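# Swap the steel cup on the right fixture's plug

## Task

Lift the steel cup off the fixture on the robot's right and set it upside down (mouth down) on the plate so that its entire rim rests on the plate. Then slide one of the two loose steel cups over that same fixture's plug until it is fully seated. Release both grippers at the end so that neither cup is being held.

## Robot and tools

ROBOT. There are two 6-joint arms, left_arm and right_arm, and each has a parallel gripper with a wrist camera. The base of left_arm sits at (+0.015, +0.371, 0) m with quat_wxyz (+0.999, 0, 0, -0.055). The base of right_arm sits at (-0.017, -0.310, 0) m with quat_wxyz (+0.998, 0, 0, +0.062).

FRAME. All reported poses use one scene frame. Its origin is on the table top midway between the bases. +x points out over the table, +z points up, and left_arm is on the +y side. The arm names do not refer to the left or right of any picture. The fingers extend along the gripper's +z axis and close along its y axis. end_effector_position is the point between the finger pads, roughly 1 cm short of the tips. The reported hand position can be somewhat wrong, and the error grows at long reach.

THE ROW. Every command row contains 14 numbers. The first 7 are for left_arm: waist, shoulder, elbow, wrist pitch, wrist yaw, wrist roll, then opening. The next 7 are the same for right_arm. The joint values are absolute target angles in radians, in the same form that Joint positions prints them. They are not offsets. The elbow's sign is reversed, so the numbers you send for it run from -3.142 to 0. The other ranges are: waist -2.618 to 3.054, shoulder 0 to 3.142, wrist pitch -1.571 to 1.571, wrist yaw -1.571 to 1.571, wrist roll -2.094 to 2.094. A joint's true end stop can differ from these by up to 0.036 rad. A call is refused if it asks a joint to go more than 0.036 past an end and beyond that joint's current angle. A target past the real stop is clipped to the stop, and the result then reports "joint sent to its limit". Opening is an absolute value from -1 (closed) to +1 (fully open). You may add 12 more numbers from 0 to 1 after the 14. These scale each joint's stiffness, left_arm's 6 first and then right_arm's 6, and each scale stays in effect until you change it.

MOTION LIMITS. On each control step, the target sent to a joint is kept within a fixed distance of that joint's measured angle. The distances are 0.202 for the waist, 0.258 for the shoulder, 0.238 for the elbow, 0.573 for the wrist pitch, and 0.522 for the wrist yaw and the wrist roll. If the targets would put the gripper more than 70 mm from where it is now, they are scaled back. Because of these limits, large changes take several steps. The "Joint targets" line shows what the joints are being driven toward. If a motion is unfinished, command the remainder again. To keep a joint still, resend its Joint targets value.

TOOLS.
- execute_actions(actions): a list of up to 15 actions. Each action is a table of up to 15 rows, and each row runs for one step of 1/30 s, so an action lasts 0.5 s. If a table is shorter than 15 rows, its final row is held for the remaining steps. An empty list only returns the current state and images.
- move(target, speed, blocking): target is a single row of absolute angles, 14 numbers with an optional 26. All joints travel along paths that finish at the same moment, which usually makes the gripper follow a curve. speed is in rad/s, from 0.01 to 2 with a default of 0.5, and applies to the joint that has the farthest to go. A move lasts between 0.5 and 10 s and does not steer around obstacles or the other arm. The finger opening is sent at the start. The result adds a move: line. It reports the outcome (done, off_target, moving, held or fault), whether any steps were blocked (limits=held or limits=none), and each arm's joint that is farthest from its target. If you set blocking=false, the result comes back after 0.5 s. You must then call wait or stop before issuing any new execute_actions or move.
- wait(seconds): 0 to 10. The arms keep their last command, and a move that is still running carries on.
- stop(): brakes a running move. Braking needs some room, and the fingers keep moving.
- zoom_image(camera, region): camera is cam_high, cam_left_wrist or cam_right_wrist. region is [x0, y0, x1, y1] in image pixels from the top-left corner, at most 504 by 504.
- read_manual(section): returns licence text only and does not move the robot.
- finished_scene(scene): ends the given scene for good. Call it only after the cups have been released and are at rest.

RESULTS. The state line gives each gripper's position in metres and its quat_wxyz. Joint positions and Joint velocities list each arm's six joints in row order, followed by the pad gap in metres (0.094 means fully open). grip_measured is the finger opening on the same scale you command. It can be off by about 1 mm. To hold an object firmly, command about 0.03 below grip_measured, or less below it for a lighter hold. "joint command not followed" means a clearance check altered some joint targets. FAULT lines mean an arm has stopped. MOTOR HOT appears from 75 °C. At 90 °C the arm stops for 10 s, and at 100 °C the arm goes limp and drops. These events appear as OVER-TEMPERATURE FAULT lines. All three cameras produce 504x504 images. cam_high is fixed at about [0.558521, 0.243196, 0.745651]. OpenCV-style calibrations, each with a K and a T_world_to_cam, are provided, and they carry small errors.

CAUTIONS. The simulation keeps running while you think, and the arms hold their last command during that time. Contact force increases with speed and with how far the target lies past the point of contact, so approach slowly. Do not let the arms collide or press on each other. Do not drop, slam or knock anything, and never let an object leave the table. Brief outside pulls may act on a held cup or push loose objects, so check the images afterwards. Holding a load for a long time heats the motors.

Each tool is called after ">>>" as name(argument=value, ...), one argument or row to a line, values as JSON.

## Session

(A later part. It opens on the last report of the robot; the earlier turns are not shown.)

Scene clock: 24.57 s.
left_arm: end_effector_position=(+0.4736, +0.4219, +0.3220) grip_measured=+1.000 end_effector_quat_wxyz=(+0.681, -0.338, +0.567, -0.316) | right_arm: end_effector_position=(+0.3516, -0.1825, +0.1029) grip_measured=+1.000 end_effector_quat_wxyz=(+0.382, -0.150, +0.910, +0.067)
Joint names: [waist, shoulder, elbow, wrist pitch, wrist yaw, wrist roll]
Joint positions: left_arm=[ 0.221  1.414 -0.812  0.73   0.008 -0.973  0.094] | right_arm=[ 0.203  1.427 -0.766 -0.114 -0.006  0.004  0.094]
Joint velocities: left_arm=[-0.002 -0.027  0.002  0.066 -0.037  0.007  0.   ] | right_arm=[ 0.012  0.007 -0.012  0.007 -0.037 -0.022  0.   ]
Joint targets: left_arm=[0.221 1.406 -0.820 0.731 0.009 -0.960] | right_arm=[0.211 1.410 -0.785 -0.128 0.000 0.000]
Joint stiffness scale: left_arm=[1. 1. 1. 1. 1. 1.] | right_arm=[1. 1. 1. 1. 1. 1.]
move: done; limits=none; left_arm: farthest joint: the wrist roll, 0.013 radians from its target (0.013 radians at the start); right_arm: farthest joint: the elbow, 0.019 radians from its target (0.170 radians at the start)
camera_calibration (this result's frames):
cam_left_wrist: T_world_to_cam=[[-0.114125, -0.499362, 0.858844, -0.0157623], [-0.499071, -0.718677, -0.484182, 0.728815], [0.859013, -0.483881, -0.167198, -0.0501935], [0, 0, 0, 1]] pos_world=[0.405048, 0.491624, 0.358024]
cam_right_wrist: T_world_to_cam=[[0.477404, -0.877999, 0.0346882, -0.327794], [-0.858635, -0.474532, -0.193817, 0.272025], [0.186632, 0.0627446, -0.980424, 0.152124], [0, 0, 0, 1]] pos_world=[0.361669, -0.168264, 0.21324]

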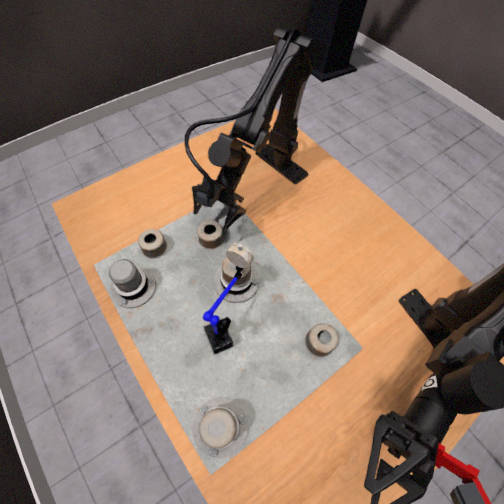

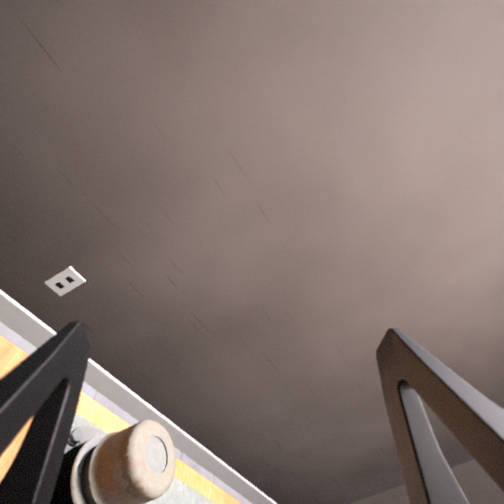

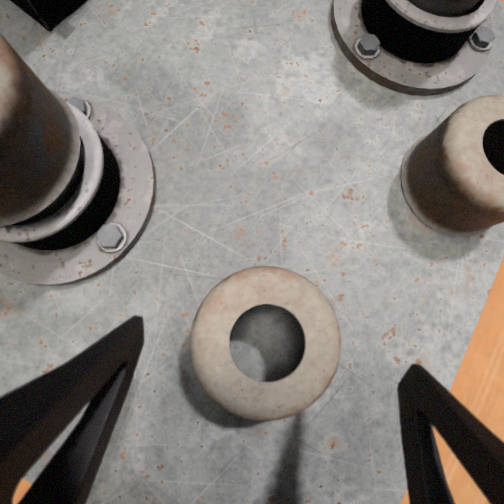

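>>> move(
  target=[0.221,1.406,-0.820,0.731,0.009,-0.960,1,-0.022,1.912,-1.328,-0.183,0,0,1],
  speed=0.6,
)

Scene clock: 26.33 s.
left_arm: end_effector_position=(+0.4736, +0.4219, +0.3220) grip_measured=+1.000 end_effector_quat_wxyz=(+0.681, -0.338, +0.567, -0.316) | right_arm: end_effector_position=(+0.5006, -0.2541, +0.1023) grip_measured=+1.000 end_effector_quat_wxyz=(+0.386, -0.047, +0.921, +0.022)
Joint names: [waist, shoulder, elbow, wrist pitch, wrist yaw, wrist roll]
Joint positions: left_arm=[ 0.221  1.414 -0.812  0.73   0.008 -0.974  0.094] | right_arm=[-0.02   1.911 -1.303 -0.17  -0.003  0.004  0.094]
Joint velocities: left_arm=[-0.022 -0.017  0.012  0.037  0.007  0.022  0.   ] | right_arm=[ 0.002 -0.027 -0.002 -0.037 -0.022 -0.051  0.   ]
Joint targets: left_arm=[0.221 1.406 -0.820 0.731 0.009 -0.960] | right_arm=[-0.022 1.912 -1.328 -0.183 -0.000 0.000]
Joint stiffness scale: left_arm=[1. 1. 1. 1. 1. 1.] | right_arm=[1. 1. 1. 1. 1. 1.]
move: off_target (right_arm); limits=none; left_arm: farthest joint: the wrist roll, 0.014 radians from its target (0.013 radians at the start); right_arm: farthest joint: the elbow, 0.025 radians from its target (0.562 radians at the start)
camera_calibration (this result's frames):
cam_left_wrist: T_world_to_cam=[[-0.114183, -0.499033, 0.859027, -0.0159326], [-0.499087, -0.718834, -0.483931, 0.728809], [0.858996, -0.483986, -0.166982, -0.0502106], [0, 0, 0, 1]] pos_world=[0.40505, 0.491641, 0.357995]
cam_right_wrist: T_world_to_cam=[[0.269505, -0.962323, 0.0360817, -0.379214], [-0.943356, -0.271351, -0.190915, 0.459621], [0.193513, 0.0174147, -0.980943, 0.113276], [0, 0, 0, 1]] pos_world=[0.513866, -0.24218, 0.212548]

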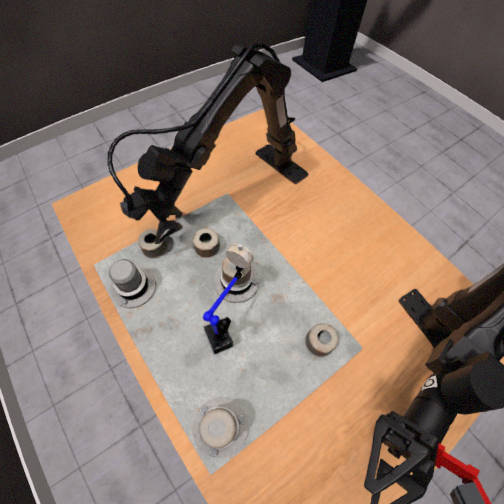

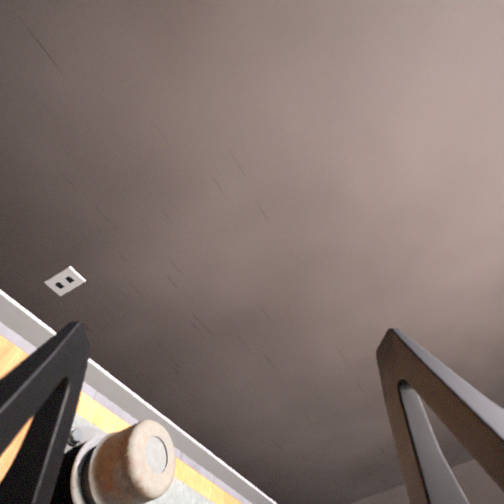

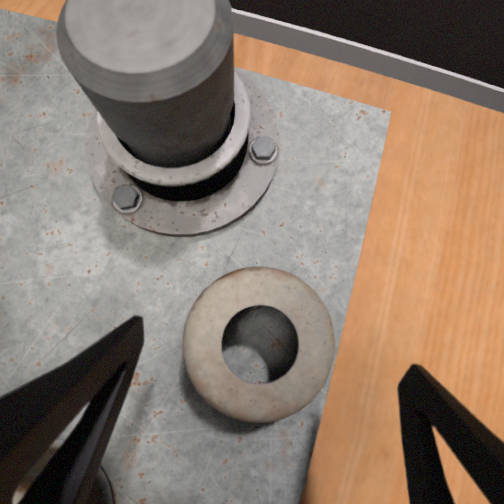

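>>> move(
  target=[0.221,1.406,-0.820,0.731,0.009,-0.960,1,-0.022,2.034,-1.177,0.092,0,0,1],
  speed=0.3,
)

>>> zoom_image(
  camera="cam_high",
  region=[130, 190, 270, 290],
)

Scene clock: 28.20 s.
left_arm: end_effector_position=(+0.4736, +0.4219, +0.3220) grip_measured=+1.000 end_effector_quat_wxyz=(+0.681, -0.338, +0.567, -0.316) | right_arm: end_effector_position=(+0.4998, -0.2542, +0.0337) grip_measured=+1.000 end_effector_quat_wxyz=(+0.381, -0.047, +0.923, +0.022)
Joint names: [waist, shoulder, elbow, wrist pitch, wrist yaw, wrist roll]
Joint positions: left_arm=[ 0.221  1.414 -0.812  0.73   0.008 -0.974  0.094] | right_arm=[-0.02   2.034 -1.181  0.066 -0.003  0.004  0.094]
Joint velocities: left_arm=[-0.017 -0.012  0.012 -0.037 -0.022  0.007  0.   ] | right_arm=[ 0.007 -0.002  0.002  0.007 -0.007  0.007  0.   ]
Joint targets: left_arm=[0.221 1.406 -0.820 0.731 0.009 -0.960] | right_arm=[-0.022 2.034 -1.177 0.092 0.000 -0.000]
Joint stiffness scale: left_arm=[1. 1. 1. 1. 1. 1.] | right_arm=[1. 1. 1. 1. 1. 1.]
move: off_target (right_arm); limits=none; left_arm: farthest joint: the wrist roll, 0.014 radians from its target (0.014 radians at the start); right_arm: farthest joint: the wrist pitch, 0.026 radians from its target (0.262 radians at the start)
camera_calibration (this result's frames):
cam_left_wrist: T_world_to_cam=[[-0.114183, -0.499033, 0.859027, -0.0159326], [-0.499087, -0.718834, -0.483931, 0.728809], [0.858996, -0.483986, -0.166982, -0.0502106], [0, 0, 0, 1]] pos_world=[0.40505, 0.491641, 0.357995]
cam_right_wrist: T_world_to_cam=[[0.269826, -0.962289, 0.034546, -0.376703], [-0.945054, -0.271529, -0.182058, 0.446246], [0.184573, 0.0164764, -0.982681, 0.0503851], [0, 0, 0, 1]] pos_world=[0.514071, -0.242158, 0.143769]

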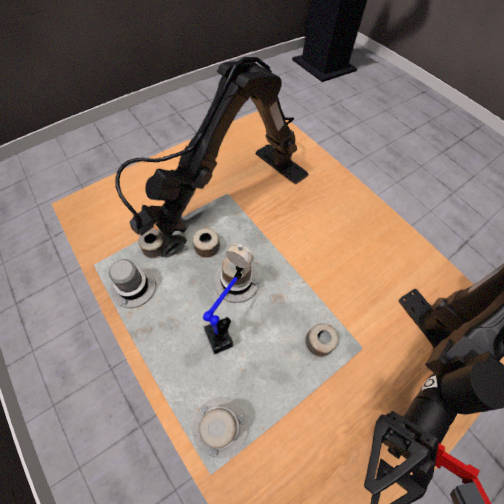

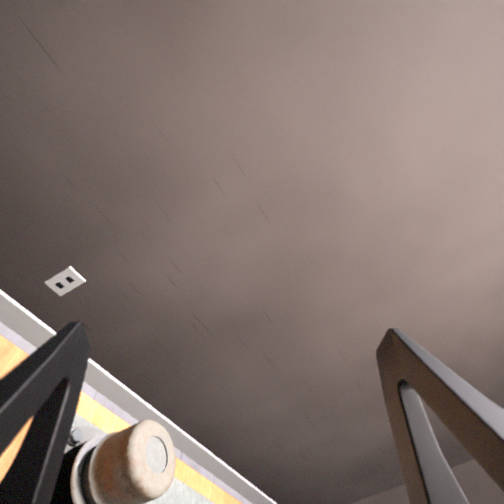

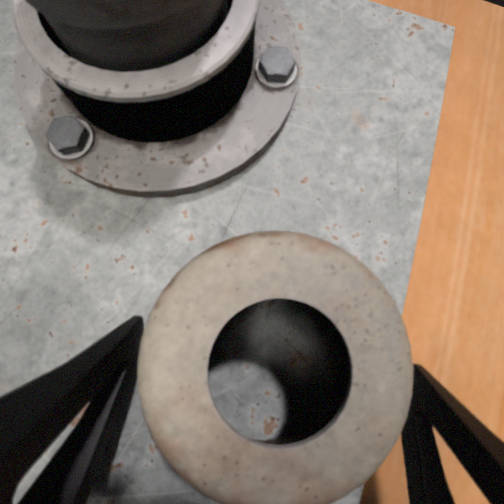

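Region (130, 190, 270, 290) of cam_high's 504x504 image, scaled by 3.600, with more detail than that image has; it fills the top 360 rows of this view, and the rest is white.

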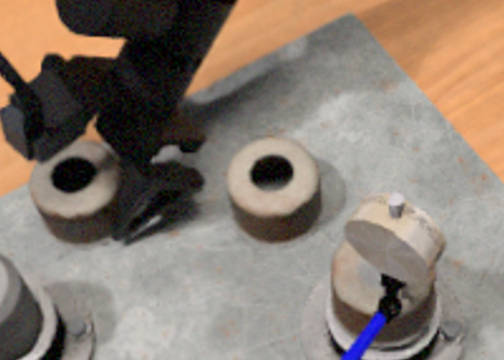

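>>> execute_actions(
  actions=[
    [[0.221,1.406,-0.820,0.731,0.009,-0.960,1,-0.022,2.034,-1.177,0.092,0,0,0.42]],
    [[0.221,1.406,-0.820,0.731,0.009,-0.960,1,-0.022,2.034,-1.177,0.092,0,0,0.42]],
  ],
)

>>> move(
  target=[0.221,1.406,-0.820,0.731,0.009,-0.960,1,-0.022,1.76,-1.51,-0.46,0,0,0.42],
  speed=0.4,
)

>>> move(
  target=[0.221,1.406,-0.820,0.731,0.009,-0.960,1,0.088,2.342,-2.30,-0.66,0,0,0.42],
  speed=0.45,
)

Scene clock: 29.47 s.
left_arm: end_effector_position=(+0.4736, +0.4219, +0.3220) grip_measured=+1.000 end_effector_quat_wxyz=(+0.681, -0.338, +0.567, -0.316) | right_arm: end_effector_position=(+0.4999, -0.2540, +0.0337) grip_measured=+0.460 end_effector_quat_wxyz=(+0.381, -0.048, +0.923, +0.023)
Joint names: [waist, shoulder, elbow, wrist pitch, wrist yaw, wrist roll]
Joint positions: left_arm=[ 0.221  1.414 -0.812  0.73   0.008 -0.973  0.094] | right_arm=[-0.02   2.034 -1.181  0.066 -0.005  0.003  0.069]
Joint velocities: left_arm=[ 0.002 -0.007 -0.002 -0.022 -0.066  0.007  0.   ] | right_arm=[-0.002  0.002  0.012 -0.066 -0.022 -0.066  0.   ]
Joint targets: left_arm=[0.221 1.406 -0.820 0.731 0.009 -0.960] | right_arm=[-0.022 2.034 -1.177 0.092 0.000 0.000]
Joint stiffness scale: left_arm=[1. 1. 1. 1. 1. 1.] | right_arm=[1. 1. 1. 1. 1. 1.]
camera_calibration (this result's frames):
cam_left_wrist: T_world_to_cam=[[-0.114125, -0.499362, 0.858844, -0.0157623], [-0.499071, -0.718677, -0.484182, 0.728815], [0.859013, -0.483881, -0.167198, -0.0501935], [0, 0, 0, 1]] pos_world=[0.405048, 0.491624, 0.358024]
cam_right_wrist: T_world_to_cam=[[0.271111, -0.961935, 0.0343432, -0.377061], [-0.944622, -0.272747, -0.182477, 0.445847], [0.184898, 0.0170304, -0.98261, 0.0504153], [0, 0, 0, 1]] pos_world=[0.514061, -0.241963, 0.143845]

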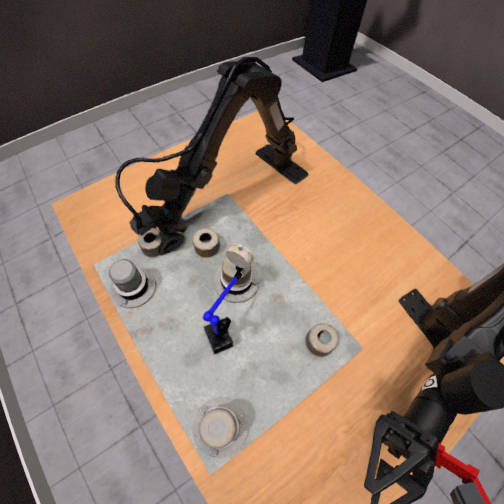

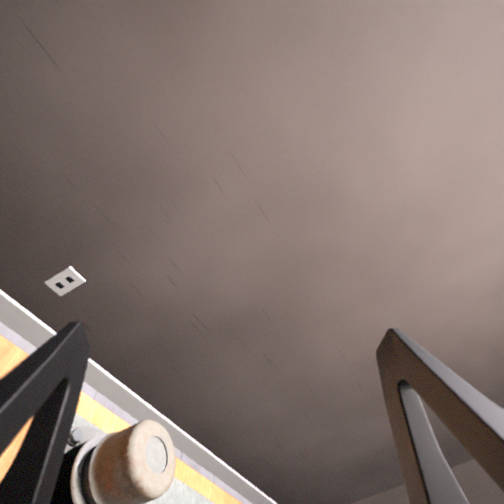

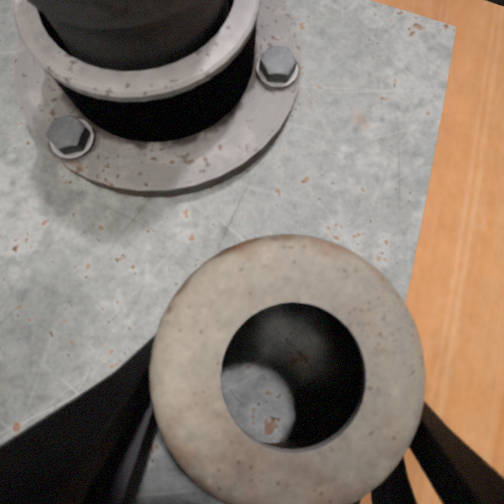

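Scene clock: 31.53 s.
left_arm: end_effector_position=(+0.4736, +0.4219, +0.3220) grip_measured=+1.000 end_effector_quat_wxyz=(+0.681, -0.338, +0.567, -0.316) | right_arm: end_effector_position=(+0.4831, -0.2557, +0.1842) grip_measured=+0.460 end_effector_quat_wxyz=(+0.380, -0.048, +0.923, +0.023)
Joint names: [waist, shoulder, elbow, wrist pitch, wrist yaw, wrist roll]
Joint positions: left_arm=[ 0.221  1.414 -0.812  0.73   0.008 -0.974  0.094] | right_arm=[-0.02   1.785 -1.482 -0.486 -0.005  0.003  0.069]
Joint velocities: left_arm=[ 0.007  0.012  0.012  0.095 -0.037  0.051  0.   ] | right_arm=[-0.017  0.027  0.007 -0.007  0.007  0.007  0.   ]
Joint targets: left_arm=[0.221 1.406 -0.820 0.731 0.009 -0.960] | right_arm=[-0.022 1.760 -1.510 -0.460 -0.000 0.000]
Joint stiffness scale: left_arm=[1. 1. 1. 1. 1. 1.] | right_arm=[1. 1. 1. 1. 1. 1.]
move: off_target (right_arm); limits=none; left_arm: farthest joint: the wrist roll, 0.014 radians from its target (0.013 radians at the start); right_arm: farthest joint: the elbow, 0.028 radians from its target (0.329 radians at the start)
camera_calibration (this result's frames):
cam_left_wrist: T_world_to_cam=[[-0.114183, -0.499033, 0.859027, -0.0159326], [-0.499087, -0.718834, -0.483931, 0.728809], [0.858996, -0.483986, -0.166982, -0.0502106], [0, 0, 0, 1]] pos_world=[0.40505, 0.491641, 0.357995]
cam_right_wrist: T_world_to_cam=[[0.271202, -0.961926, 0.0338912, -0.379338], [-0.945103, -0.272797, -0.179892, 0.456753], [0.182288, 0.0167564, -0.983102, 0.202675], [0, 0, 0, 1]] pos_world=[0.49761, -0.24369, 0.294272]

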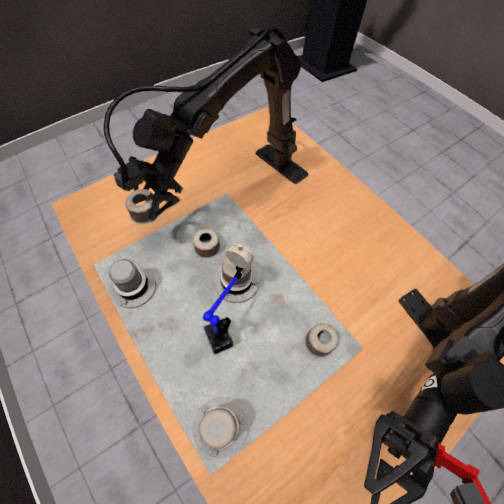

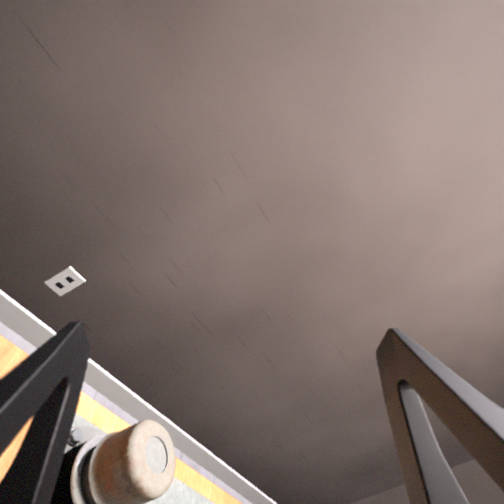

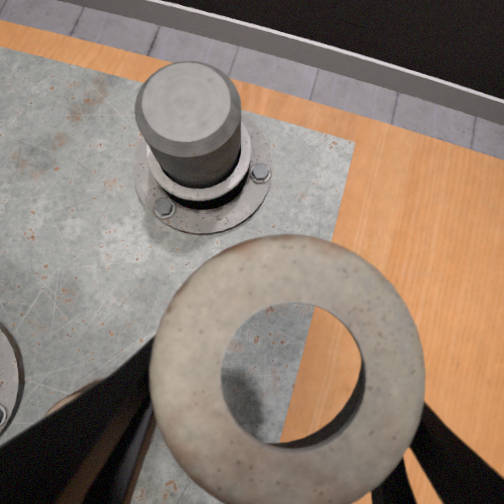

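Scene clock: 33.93 s.
left_arm: end_effector_position=(+0.4736, +0.4219, +0.3220) grip_measured=+1.000 end_effector_quat_wxyz=(+0.681, -0.338, +0.567, -0.316) | right_arm: end_effector_position=(+0.6024, -0.1780, +0.1675) grip_measured=+0.460 end_effector_quat_wxyz=(+0.383, -0.095, +0.918, +0.043)
Joint names: [waist, shoulder, elbow, wrist pitch, wrist yaw, wrist roll]
Joint positions: left_arm=[ 0.221  1.414 -0.812  0.73   0.008 -0.974  0.094] | right_arm=[ 0.083  2.357 -2.265 -0.686 -0.005  0.003  0.069]
Joint velocities: left_arm=[-0.017  0.002  0.012  0.066 -0.051  0.007  0.   ] | right_arm=[ 0.002 -0.002  0.007  0.022  0.081 -0.007  0.001]
Joint targets: left_arm=[0.221 1.406 -0.820 0.731 0.009 -0.960] | right_arm=[0.088 2.342 -2.300 -0.660 0.000 -0.000]
Joint stiffness scale: left_arm=[1. 1. 1. 1. 1. 1.] | right_arm=[1. 1. 1. 1. 1. 1.]
move: off_target (right_arm); limits=none; left_arm: farthest joint: the wrist roll, 0.014 radians from its target (0.014 radians at the start); right_arm: farthest joint: the elbow, 0.035 radians from its target (0.818 radians at the start)
camera_calibration (this result's frames):
cam_left_wrist: T_world_to_cam=[[-0.114183, -0.499033, 0.859027, -0.0159326], [-0.499087, -0.718834, -0.483931, 0.728809], [0.858996, -0.483986, -0.166982, -0.0502106], [0, 0, 0, 1]] pos_world=[0.40505, 0.491641, 0.357995]
cam_right_wrist: T_world_to_cam=[[0.367962, -0.929158, 0.0356332, -0.38911], [-0.910324, -0.367784, -0.189857, 0.551539], [0.189512, 0.0374223, -0.981165, 0.162175], [0, 0, 0, 1]] pos_world=[0.614523, -0.164767, 0.277699]

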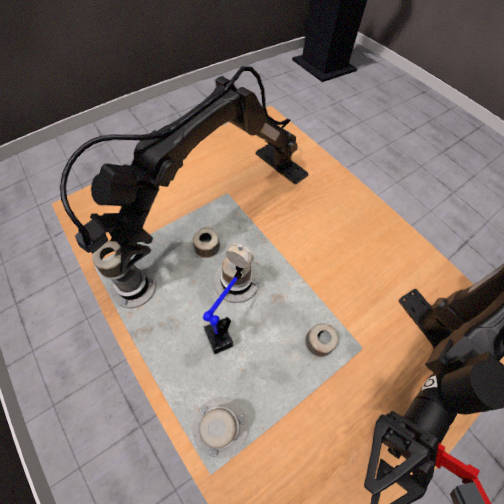

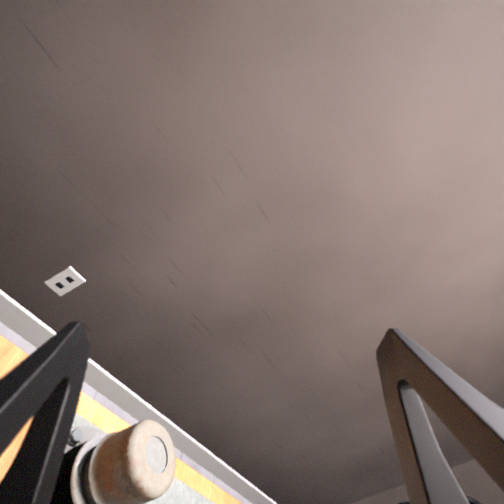

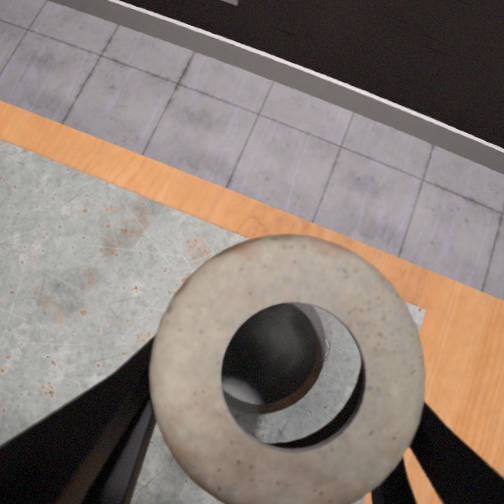

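>>> move(
  target=[0.221,1.406,-0.820,0.731,0.009,-0.960,1,0.086,2.328,-2.065,-0.44,0,0,0.42],
  speed=0.12,
)

Scene clock: 36.50 s.
left_arm: end_effector_position=(+0.4736, +0.4219, +0.3220) grip_measured=+1.000 end_effector_quat_wxyz=(+0.681, -0.338, +0.567, -0.316) | right_arm: end_effector_position=(+0.5998, -0.1772, +0.1075) grip_measured=+0.460 end_effector_quat_wxyz=(+0.367, -0.097, +0.924, +0.044)
Joint names: [waist, shoulder, elbow, wrist pitch, wrist yaw, wrist roll]
Joint positions: left_arm=[ 0.221  1.414 -0.812  0.73   0.008 -0.973  0.094] | right_arm=[ 0.083  2.365 -2.062 -0.51  -0.012  0.003  0.069]
Joint velocities: left_arm=[ 0.007 -0.017  0.017 -0.037  0.007  0.007  0.   ] | right_arm=[ 0.002  0.007 -0.027 -0.051 -0.066 -0.037 -0.001]
Joint targets: left_arm=[0.221 1.406 -0.820 0.731 0.009 -0.960] | right_arm=[0.086 2.328 -2.065 -0.440 0.000 -0.000]
Joint stiffness scale: left_arm=[1. 1. 1. 1. 1. 1.] | right_arm=[1. 1. 1. 1. 1. 1.]
move: off_target (right_arm); limits=none; left_arm: farthest joint: the wrist roll, 0.013 radians from its target (0.014 radians at the start); right_arm: farthest joint: the wrist pitch, 0.070 radians from its target (0.246 radians at the start)
camera_calibration (this result's frames):
cam_left_wrist: T_world_to_cam=[[-0.114125, -0.499362, 0.858844, -0.0157623], [-0.499071, -0.718677, -0.484182, 0.728815], [0.859013, -0.483881, -0.167198, -0.0501935], [0, 0, 0, 1]] pos_world=[0.405048, 0.491624, 0.358024]
cam_right_wrist: T_world_to_cam=[[0.373694, -0.927221, 0.0247612, -0.387225], [-0.914349, -0.372732, -0.158229, 0.536211], [0.155943, 0.0364891, -0.987092, 0.124411], [0, 0, 0, 1]] pos_world=[0.615587, -0.16372, 0.217237]

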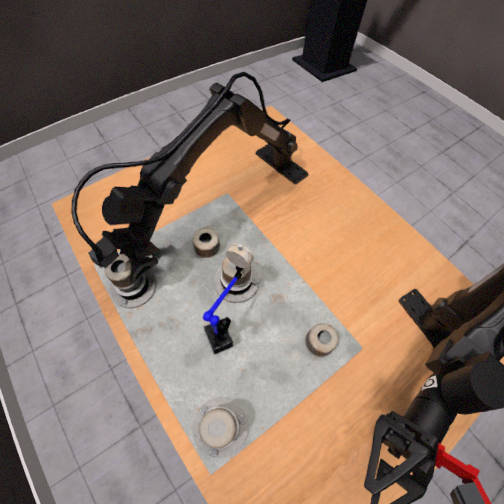

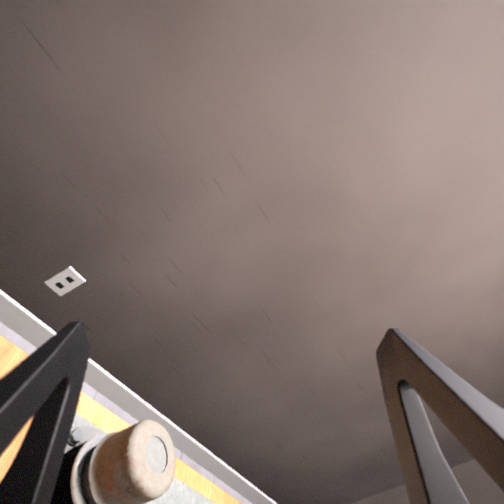

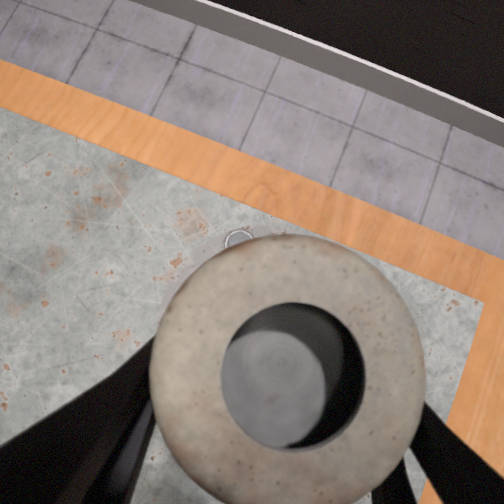

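>>> move(
  target=[0.221,1.406,-0.820,0.731,0.009,-0.960,1,0.083,2.35,-1.96,-0.325,0,0,0.42],
  speed=0.09,
)

Scene clock: 39.03 s.
left_arm: end_effector_position=(+0.4736, +0.4219, +0.3220) grip_measured=+1.000 end_effector_quat_wxyz=(+0.681, -0.338, +0.567, -0.316) | right_arm: end_effector_position=(+0.6002, -0.1769, +0.0888) grip_measured=+0.460 end_effector_quat_wxyz=(+0.377, -0.097, +0.920, +0.046)
Joint names: [waist, shoulder, elbow, wrist pitch, wrist yaw, wrist roll]
Joint positions: left_arm=[ 0.221  1.414 -0.812  0.73   0.008 -0.974  0.094] | right_arm=[ 0.083  2.36  -1.966 -0.397 -0.013  0.003  0.069]
Joint velocities: left_arm=[-0.037  0.007 -0.022 -0.037  0.11  -0.007  0.   ] | right_arm=[-0.032 -0.002  0.002  0.022 -0.037 -0.066  0.   ]
Joint targets: left_arm=[0.221 1.406 -0.820 0.731 0.009 -0.960] | right_arm=[0.083 2.350 -1.960 -0.325 -0.000 0.000]
Joint stiffness scale: left_arm=[1. 1. 1. 1. 1. 1.] | right_arm=[1. 1. 1. 1. 1. 1.]
move: off_target (right_arm); limits=none; left_arm: farthest joint: the wrist roll, 0.014 radians from its target (0.013 radians at the start); right_arm: farthest joint: the wrist pitch, 0.072 radians from its target (0.185 radians at the start)
camera_calibration (this result's frames):
cam_left_wrist: T_world_to_cam=[[-0.114183, -0.499033, 0.859027, -0.0159326], [-0.499087, -0.718834, -0.483931, 0.728809], [0.858996, -0.483986, -0.166982, -0.0502106], [0, 0, 0, 1]] pos_world=[0.40505, 0.491641, 0.357995]
cam_right_wrist: T_world_to_cam=[[0.373909, -0.927056, 0.027558, -0.386979], [-0.910689, -0.372609, -0.178351, 0.533285], [0.175609, 0.0415901, -0.983581, 0.0946763], [0, 0, 0, 1]] pos_world=[0.613726, -0.163981, 0.198898]

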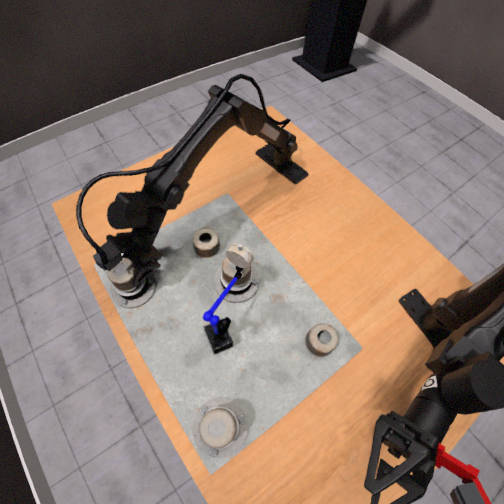

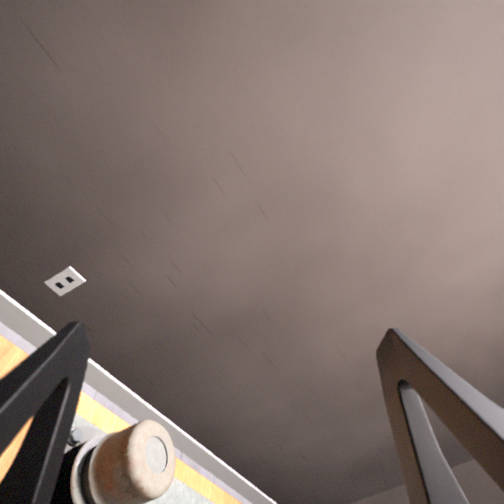

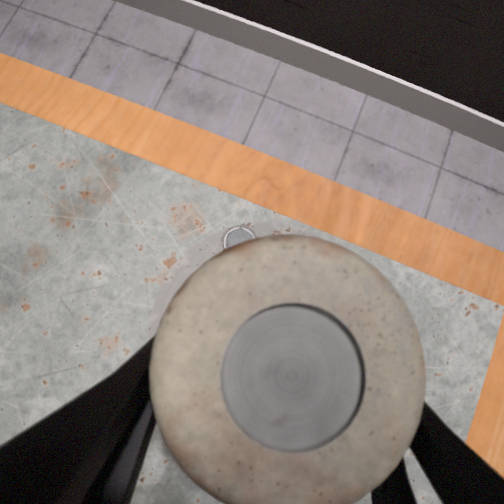

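>>> move(
  target=[0.221,1.406,-0.820,0.731,0.009,-0.960,1,0.083,2.385,-1.945,-0.34,0,0,0.42],
  speed=0.06,
)

>>> execute_actions(
  actions=[
    [[0.221,1.406,-0.820,0.731,0.009,-0.960,1,0.083,2.355,-1.965,-0.385,0,0,1]],
  ],
)

>>> move(
  target=[0.221,1.406,-0.820,0.731,0.009,-0.960,1,0.083,2.32,-2.26,-0.67,0,0,1],
  speed=0.4,
)

>>> zoom_image(
  camera="cam_high",
  region=[85, 200, 255, 320],
)

Scene clock: 40.50 s.
left_arm: end_effector_position=(+0.4736, +0.4219, +0.3220) grip_measured=+1.000 end_effector_quat_wxyz=(+0.681, -0.338, +0.567, -0.316) | right_arm: end_effector_position=(+0.6000, -0.1768, +0.0876) grip_measured=+0.460 end_effector_quat_wxyz=(+0.377, -0.097, +0.920, +0.046)
Joint names: [waist, shoulder, elbow, wrist pitch, wrist yaw, wrist roll]
Joint positions: left_arm=[ 0.221  1.414 -0.812  0.73   0.008 -0.974  0.094] | right_arm=[ 0.083  2.36  -1.961 -0.392 -0.014  0.003  0.069]
Joint velocities: left_arm=[-0.012 -0.007  0.007 -0.066  0.022  0.007  0.   ] | right_arm=[-0.022 -0.007  0.012  0.022 -0.007  0.037  0.001]
Joint targets: left_arm=[0.221 1.406 -0.820 0.731 0.009 -0.960] | right_arm=[0.083 2.385 -1.945 -0.340 -0.000 -0.000]
Joint stiffness scale: left_arm=[1. 1. 1. 1. 1. 1.] | right_arm=[1. 1. 1. 1. 1. 1.]
move: off_target (right_arm); limits=none; left_arm: farthest joint: the wrist roll, 0.014 radians from its target (0.014 radians at the start); right_arm: farthest joint: the wrist pitch, 0.052 radians from its target (0.057 radians at the start)
camera_calibration (this result's frames):
cam_left_wrist: T_world_to_cam=[[-0.114183, -0.499033, 0.859027, -0.0159326], [-0.499087, -0.718834, -0.483931, 0.728809], [0.858996, -0.483986, -0.166982, -0.0502106], [0, 0, 0, 1]] pos_world=[0.40505, 0.491641, 0.357995]
cam_right_wrist: T_world_to_cam=[[0.374648, -0.926763, 0.0273553, -0.387164], [-0.91033, -0.373282, -0.178773, 0.532679], [0.175892, 0.0420748, -0.98351, 0.0934603], [0, 0, 0, 1]] pos_world=[0.613525, -0.163902, 0.197739]

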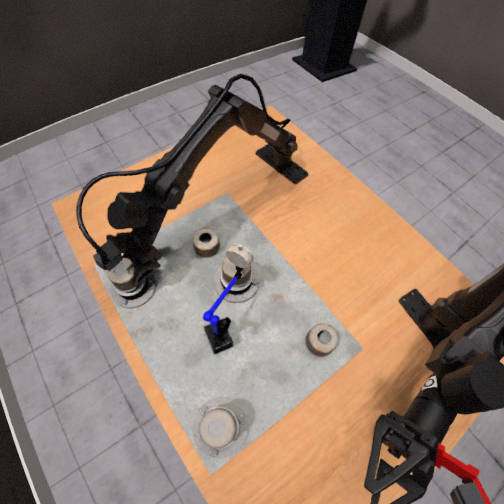

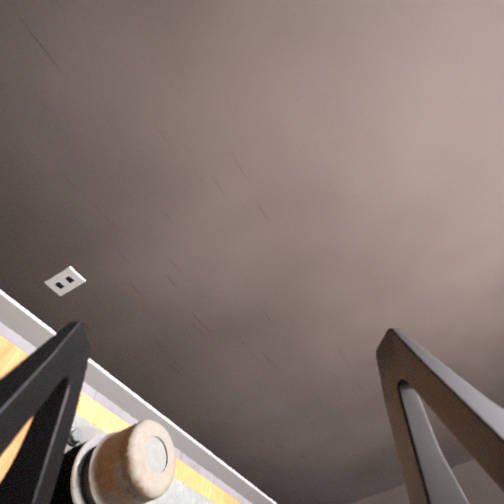

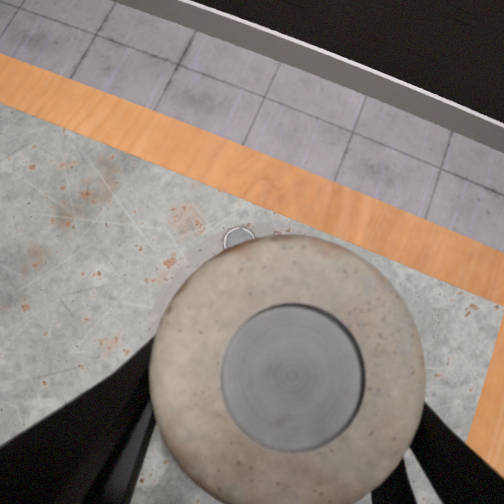

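Scene clock: 41.00 s.
left_arm: end_effector_position=(+0.4736, +0.4219, +0.3220) grip_measured=+1.000 end_effector_quat_wxyz=(+0.681, -0.338, +0.567, -0.316) | right_arm: end_effector_position=(+0.6004, -0.1779, +0.0879) grip_measured=+1.000 end_effector_quat_wxyz=(+0.378, -0.096, +0.920, +0.043)
Joint names: [waist, shoulder, elbow, wrist pitch, wrist yaw, wrist roll]
Joint positions: left_arm=[ 0.221  1.414 -0.812  0.73   0.008 -0.974  0.094] | right_arm=[ 0.083  2.36  -1.961 -0.392 -0.007  0.003  0.094]
Joint velocities: left_arm=[ 0.012 -0.007  0.012  0.095 -0.022  0.022  0.   ] | right_arm=[-0.017 -0.002  0.002 -0.051 -0.007 -0.007  0.   ]
Joint targets: left_arm=[0.221 1.406 -0.820 0.731 0.009 -0.960] | right_arm=[0.083 2.355 -1.965 -0.385 0.000 0.000]
Joint stiffness scale: left_arm=[1. 1. 1. 1. 1. 1.] | right_arm=[1. 1. 1. 1. 1. 1.]
camera_calibration (this result's frames):
cam_left_wrist: T_world_to_cam=[[-0.114183, -0.499033, 0.859027, -0.0159326], [-0.499087, -0.718834, -0.483931, 0.728809], [0.858996, -0.483986, -0.166982, -0.0502106], [0, 0, 0, 1]] pos_world=[0.40505, 0.491641, 0.357995]
cam_right_wrist: T_world_to_cam=[[0.370369, -0.928332, 0.0320278, -0.386446], [-0.911721, -0.369907, -0.178699, 0.53404], [0.17774, 0.0369843, -0.983382, 0.0917104], [0, 0, 0, 1]] pos_world=[0.613722, -0.164597, 0.197996]

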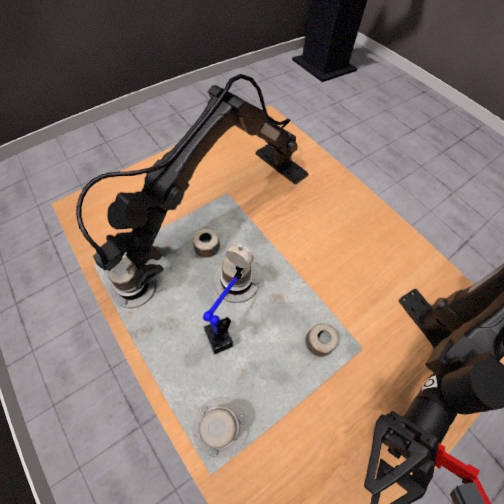

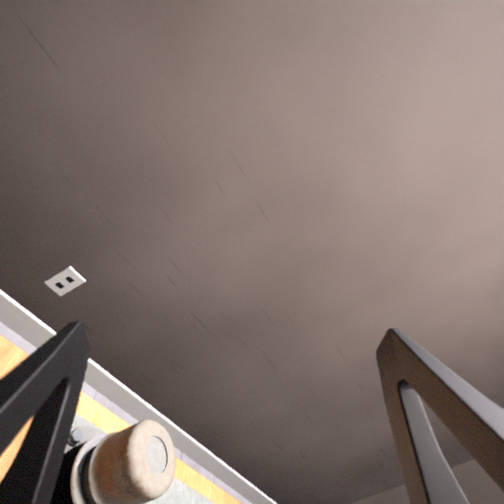

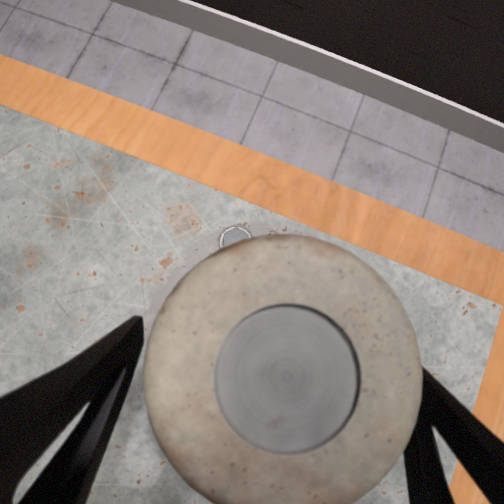

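Scene clock: 42.53 s.
left_arm: end_effector_position=(+0.4736, +0.4219, +0.3220) grip_measured=+1.000 end_effector_quat_wxyz=(+0.681, -0.338, +0.567, -0.316) | right_arm: end_effector_position=(+0.6031, -0.1774, +0.1766) grip_measured=+1.000 end_effector_quat_wxyz=(+0.396, -0.095, +0.912, +0.045)
Joint names: [waist, shoulder, elbow, wrist pitch, wrist yaw, wrist roll]
Joint positions: left_arm=[ 0.221  1.414 -0.812  0.73   0.008 -0.973  0.094] | right_arm=[ 0.083  2.335 -2.241 -0.656 -0.007  0.003  0.094]
Joint velocities: left_arm=[-0.012  0.012  0.027 -0.022 -0.11  -0.007  0.   ] | right_arm=[-0.037  0.002 -0.002 -0.022  0.022 -0.051  0.   ]
Joint targets: left_arm=[0.221 1.406 -0.820 0.731 0.009 -0.960] | right_arm=[0.083 2.320 -2.260 -0.670 -0.000 -0.000]
Joint stiffness scale: left_arm=[1. 1. 1. 1. 1. 1.] | right_arm=[1. 1. 1. 1. 1. 1.]
move: done; limits=none; left_arm: farthest joint: the wrist roll, 0.013 radians from its target (0.014 radians at the start); right_arm: farthest joint: the elbow, 0.019 radians from its target (0.299 radians at the start)
camera_calibration (this result's frames):
cam_left_wrist: T_world_to_cam=[[-0.114125, -0.499362, 0.858844, -0.0157623], [-0.499071, -0.718677, -0.484182, 0.728815], [0.859013, -0.483881, -0.167198, -0.0501935], [0, 0, 0, 1]] pos_world=[0.405048, 0.491624, 0.358024]
cam_right_wrist: T_world_to_cam=[[0.368951, -0.92863, 0.0389984, -0.390197], [-0.903796, -0.368241, -0.218064, 0.555077], [0.216862, 0.0452083, -0.975155, 0.154847], [0, 0, 0, 1]] pos_world=[0.612059, -0.164947, 0.287259]

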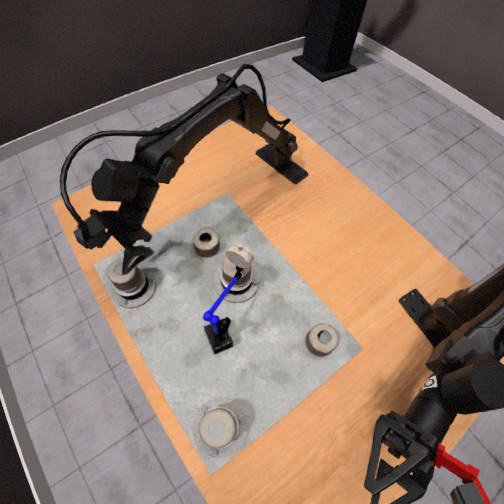

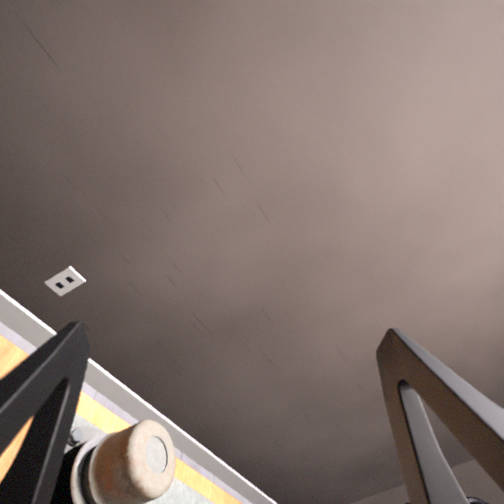

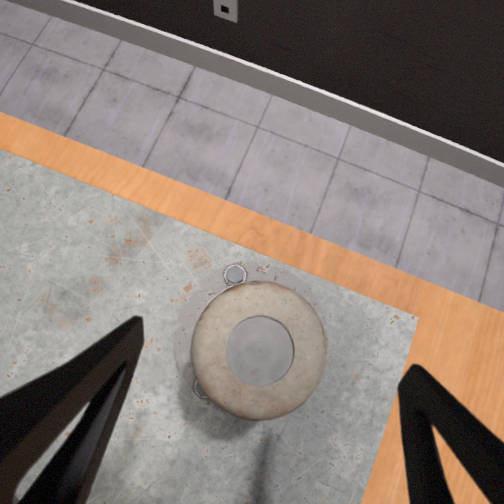

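Region (85, 200, 255, 320) of cam_high's 504x504 image, scaled by 2.965, with more detail than that image has; it fills the top 356 rows of this view, and the rest is white.

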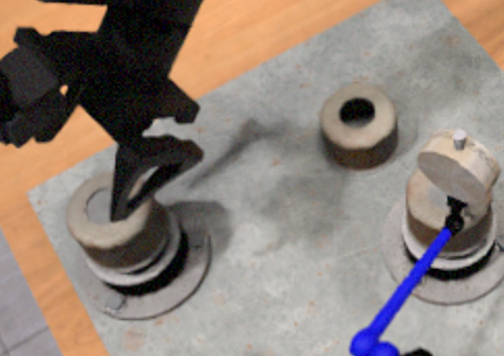

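>>> finished_scene(
  scene=2,
)

The scene is finished: the task was done.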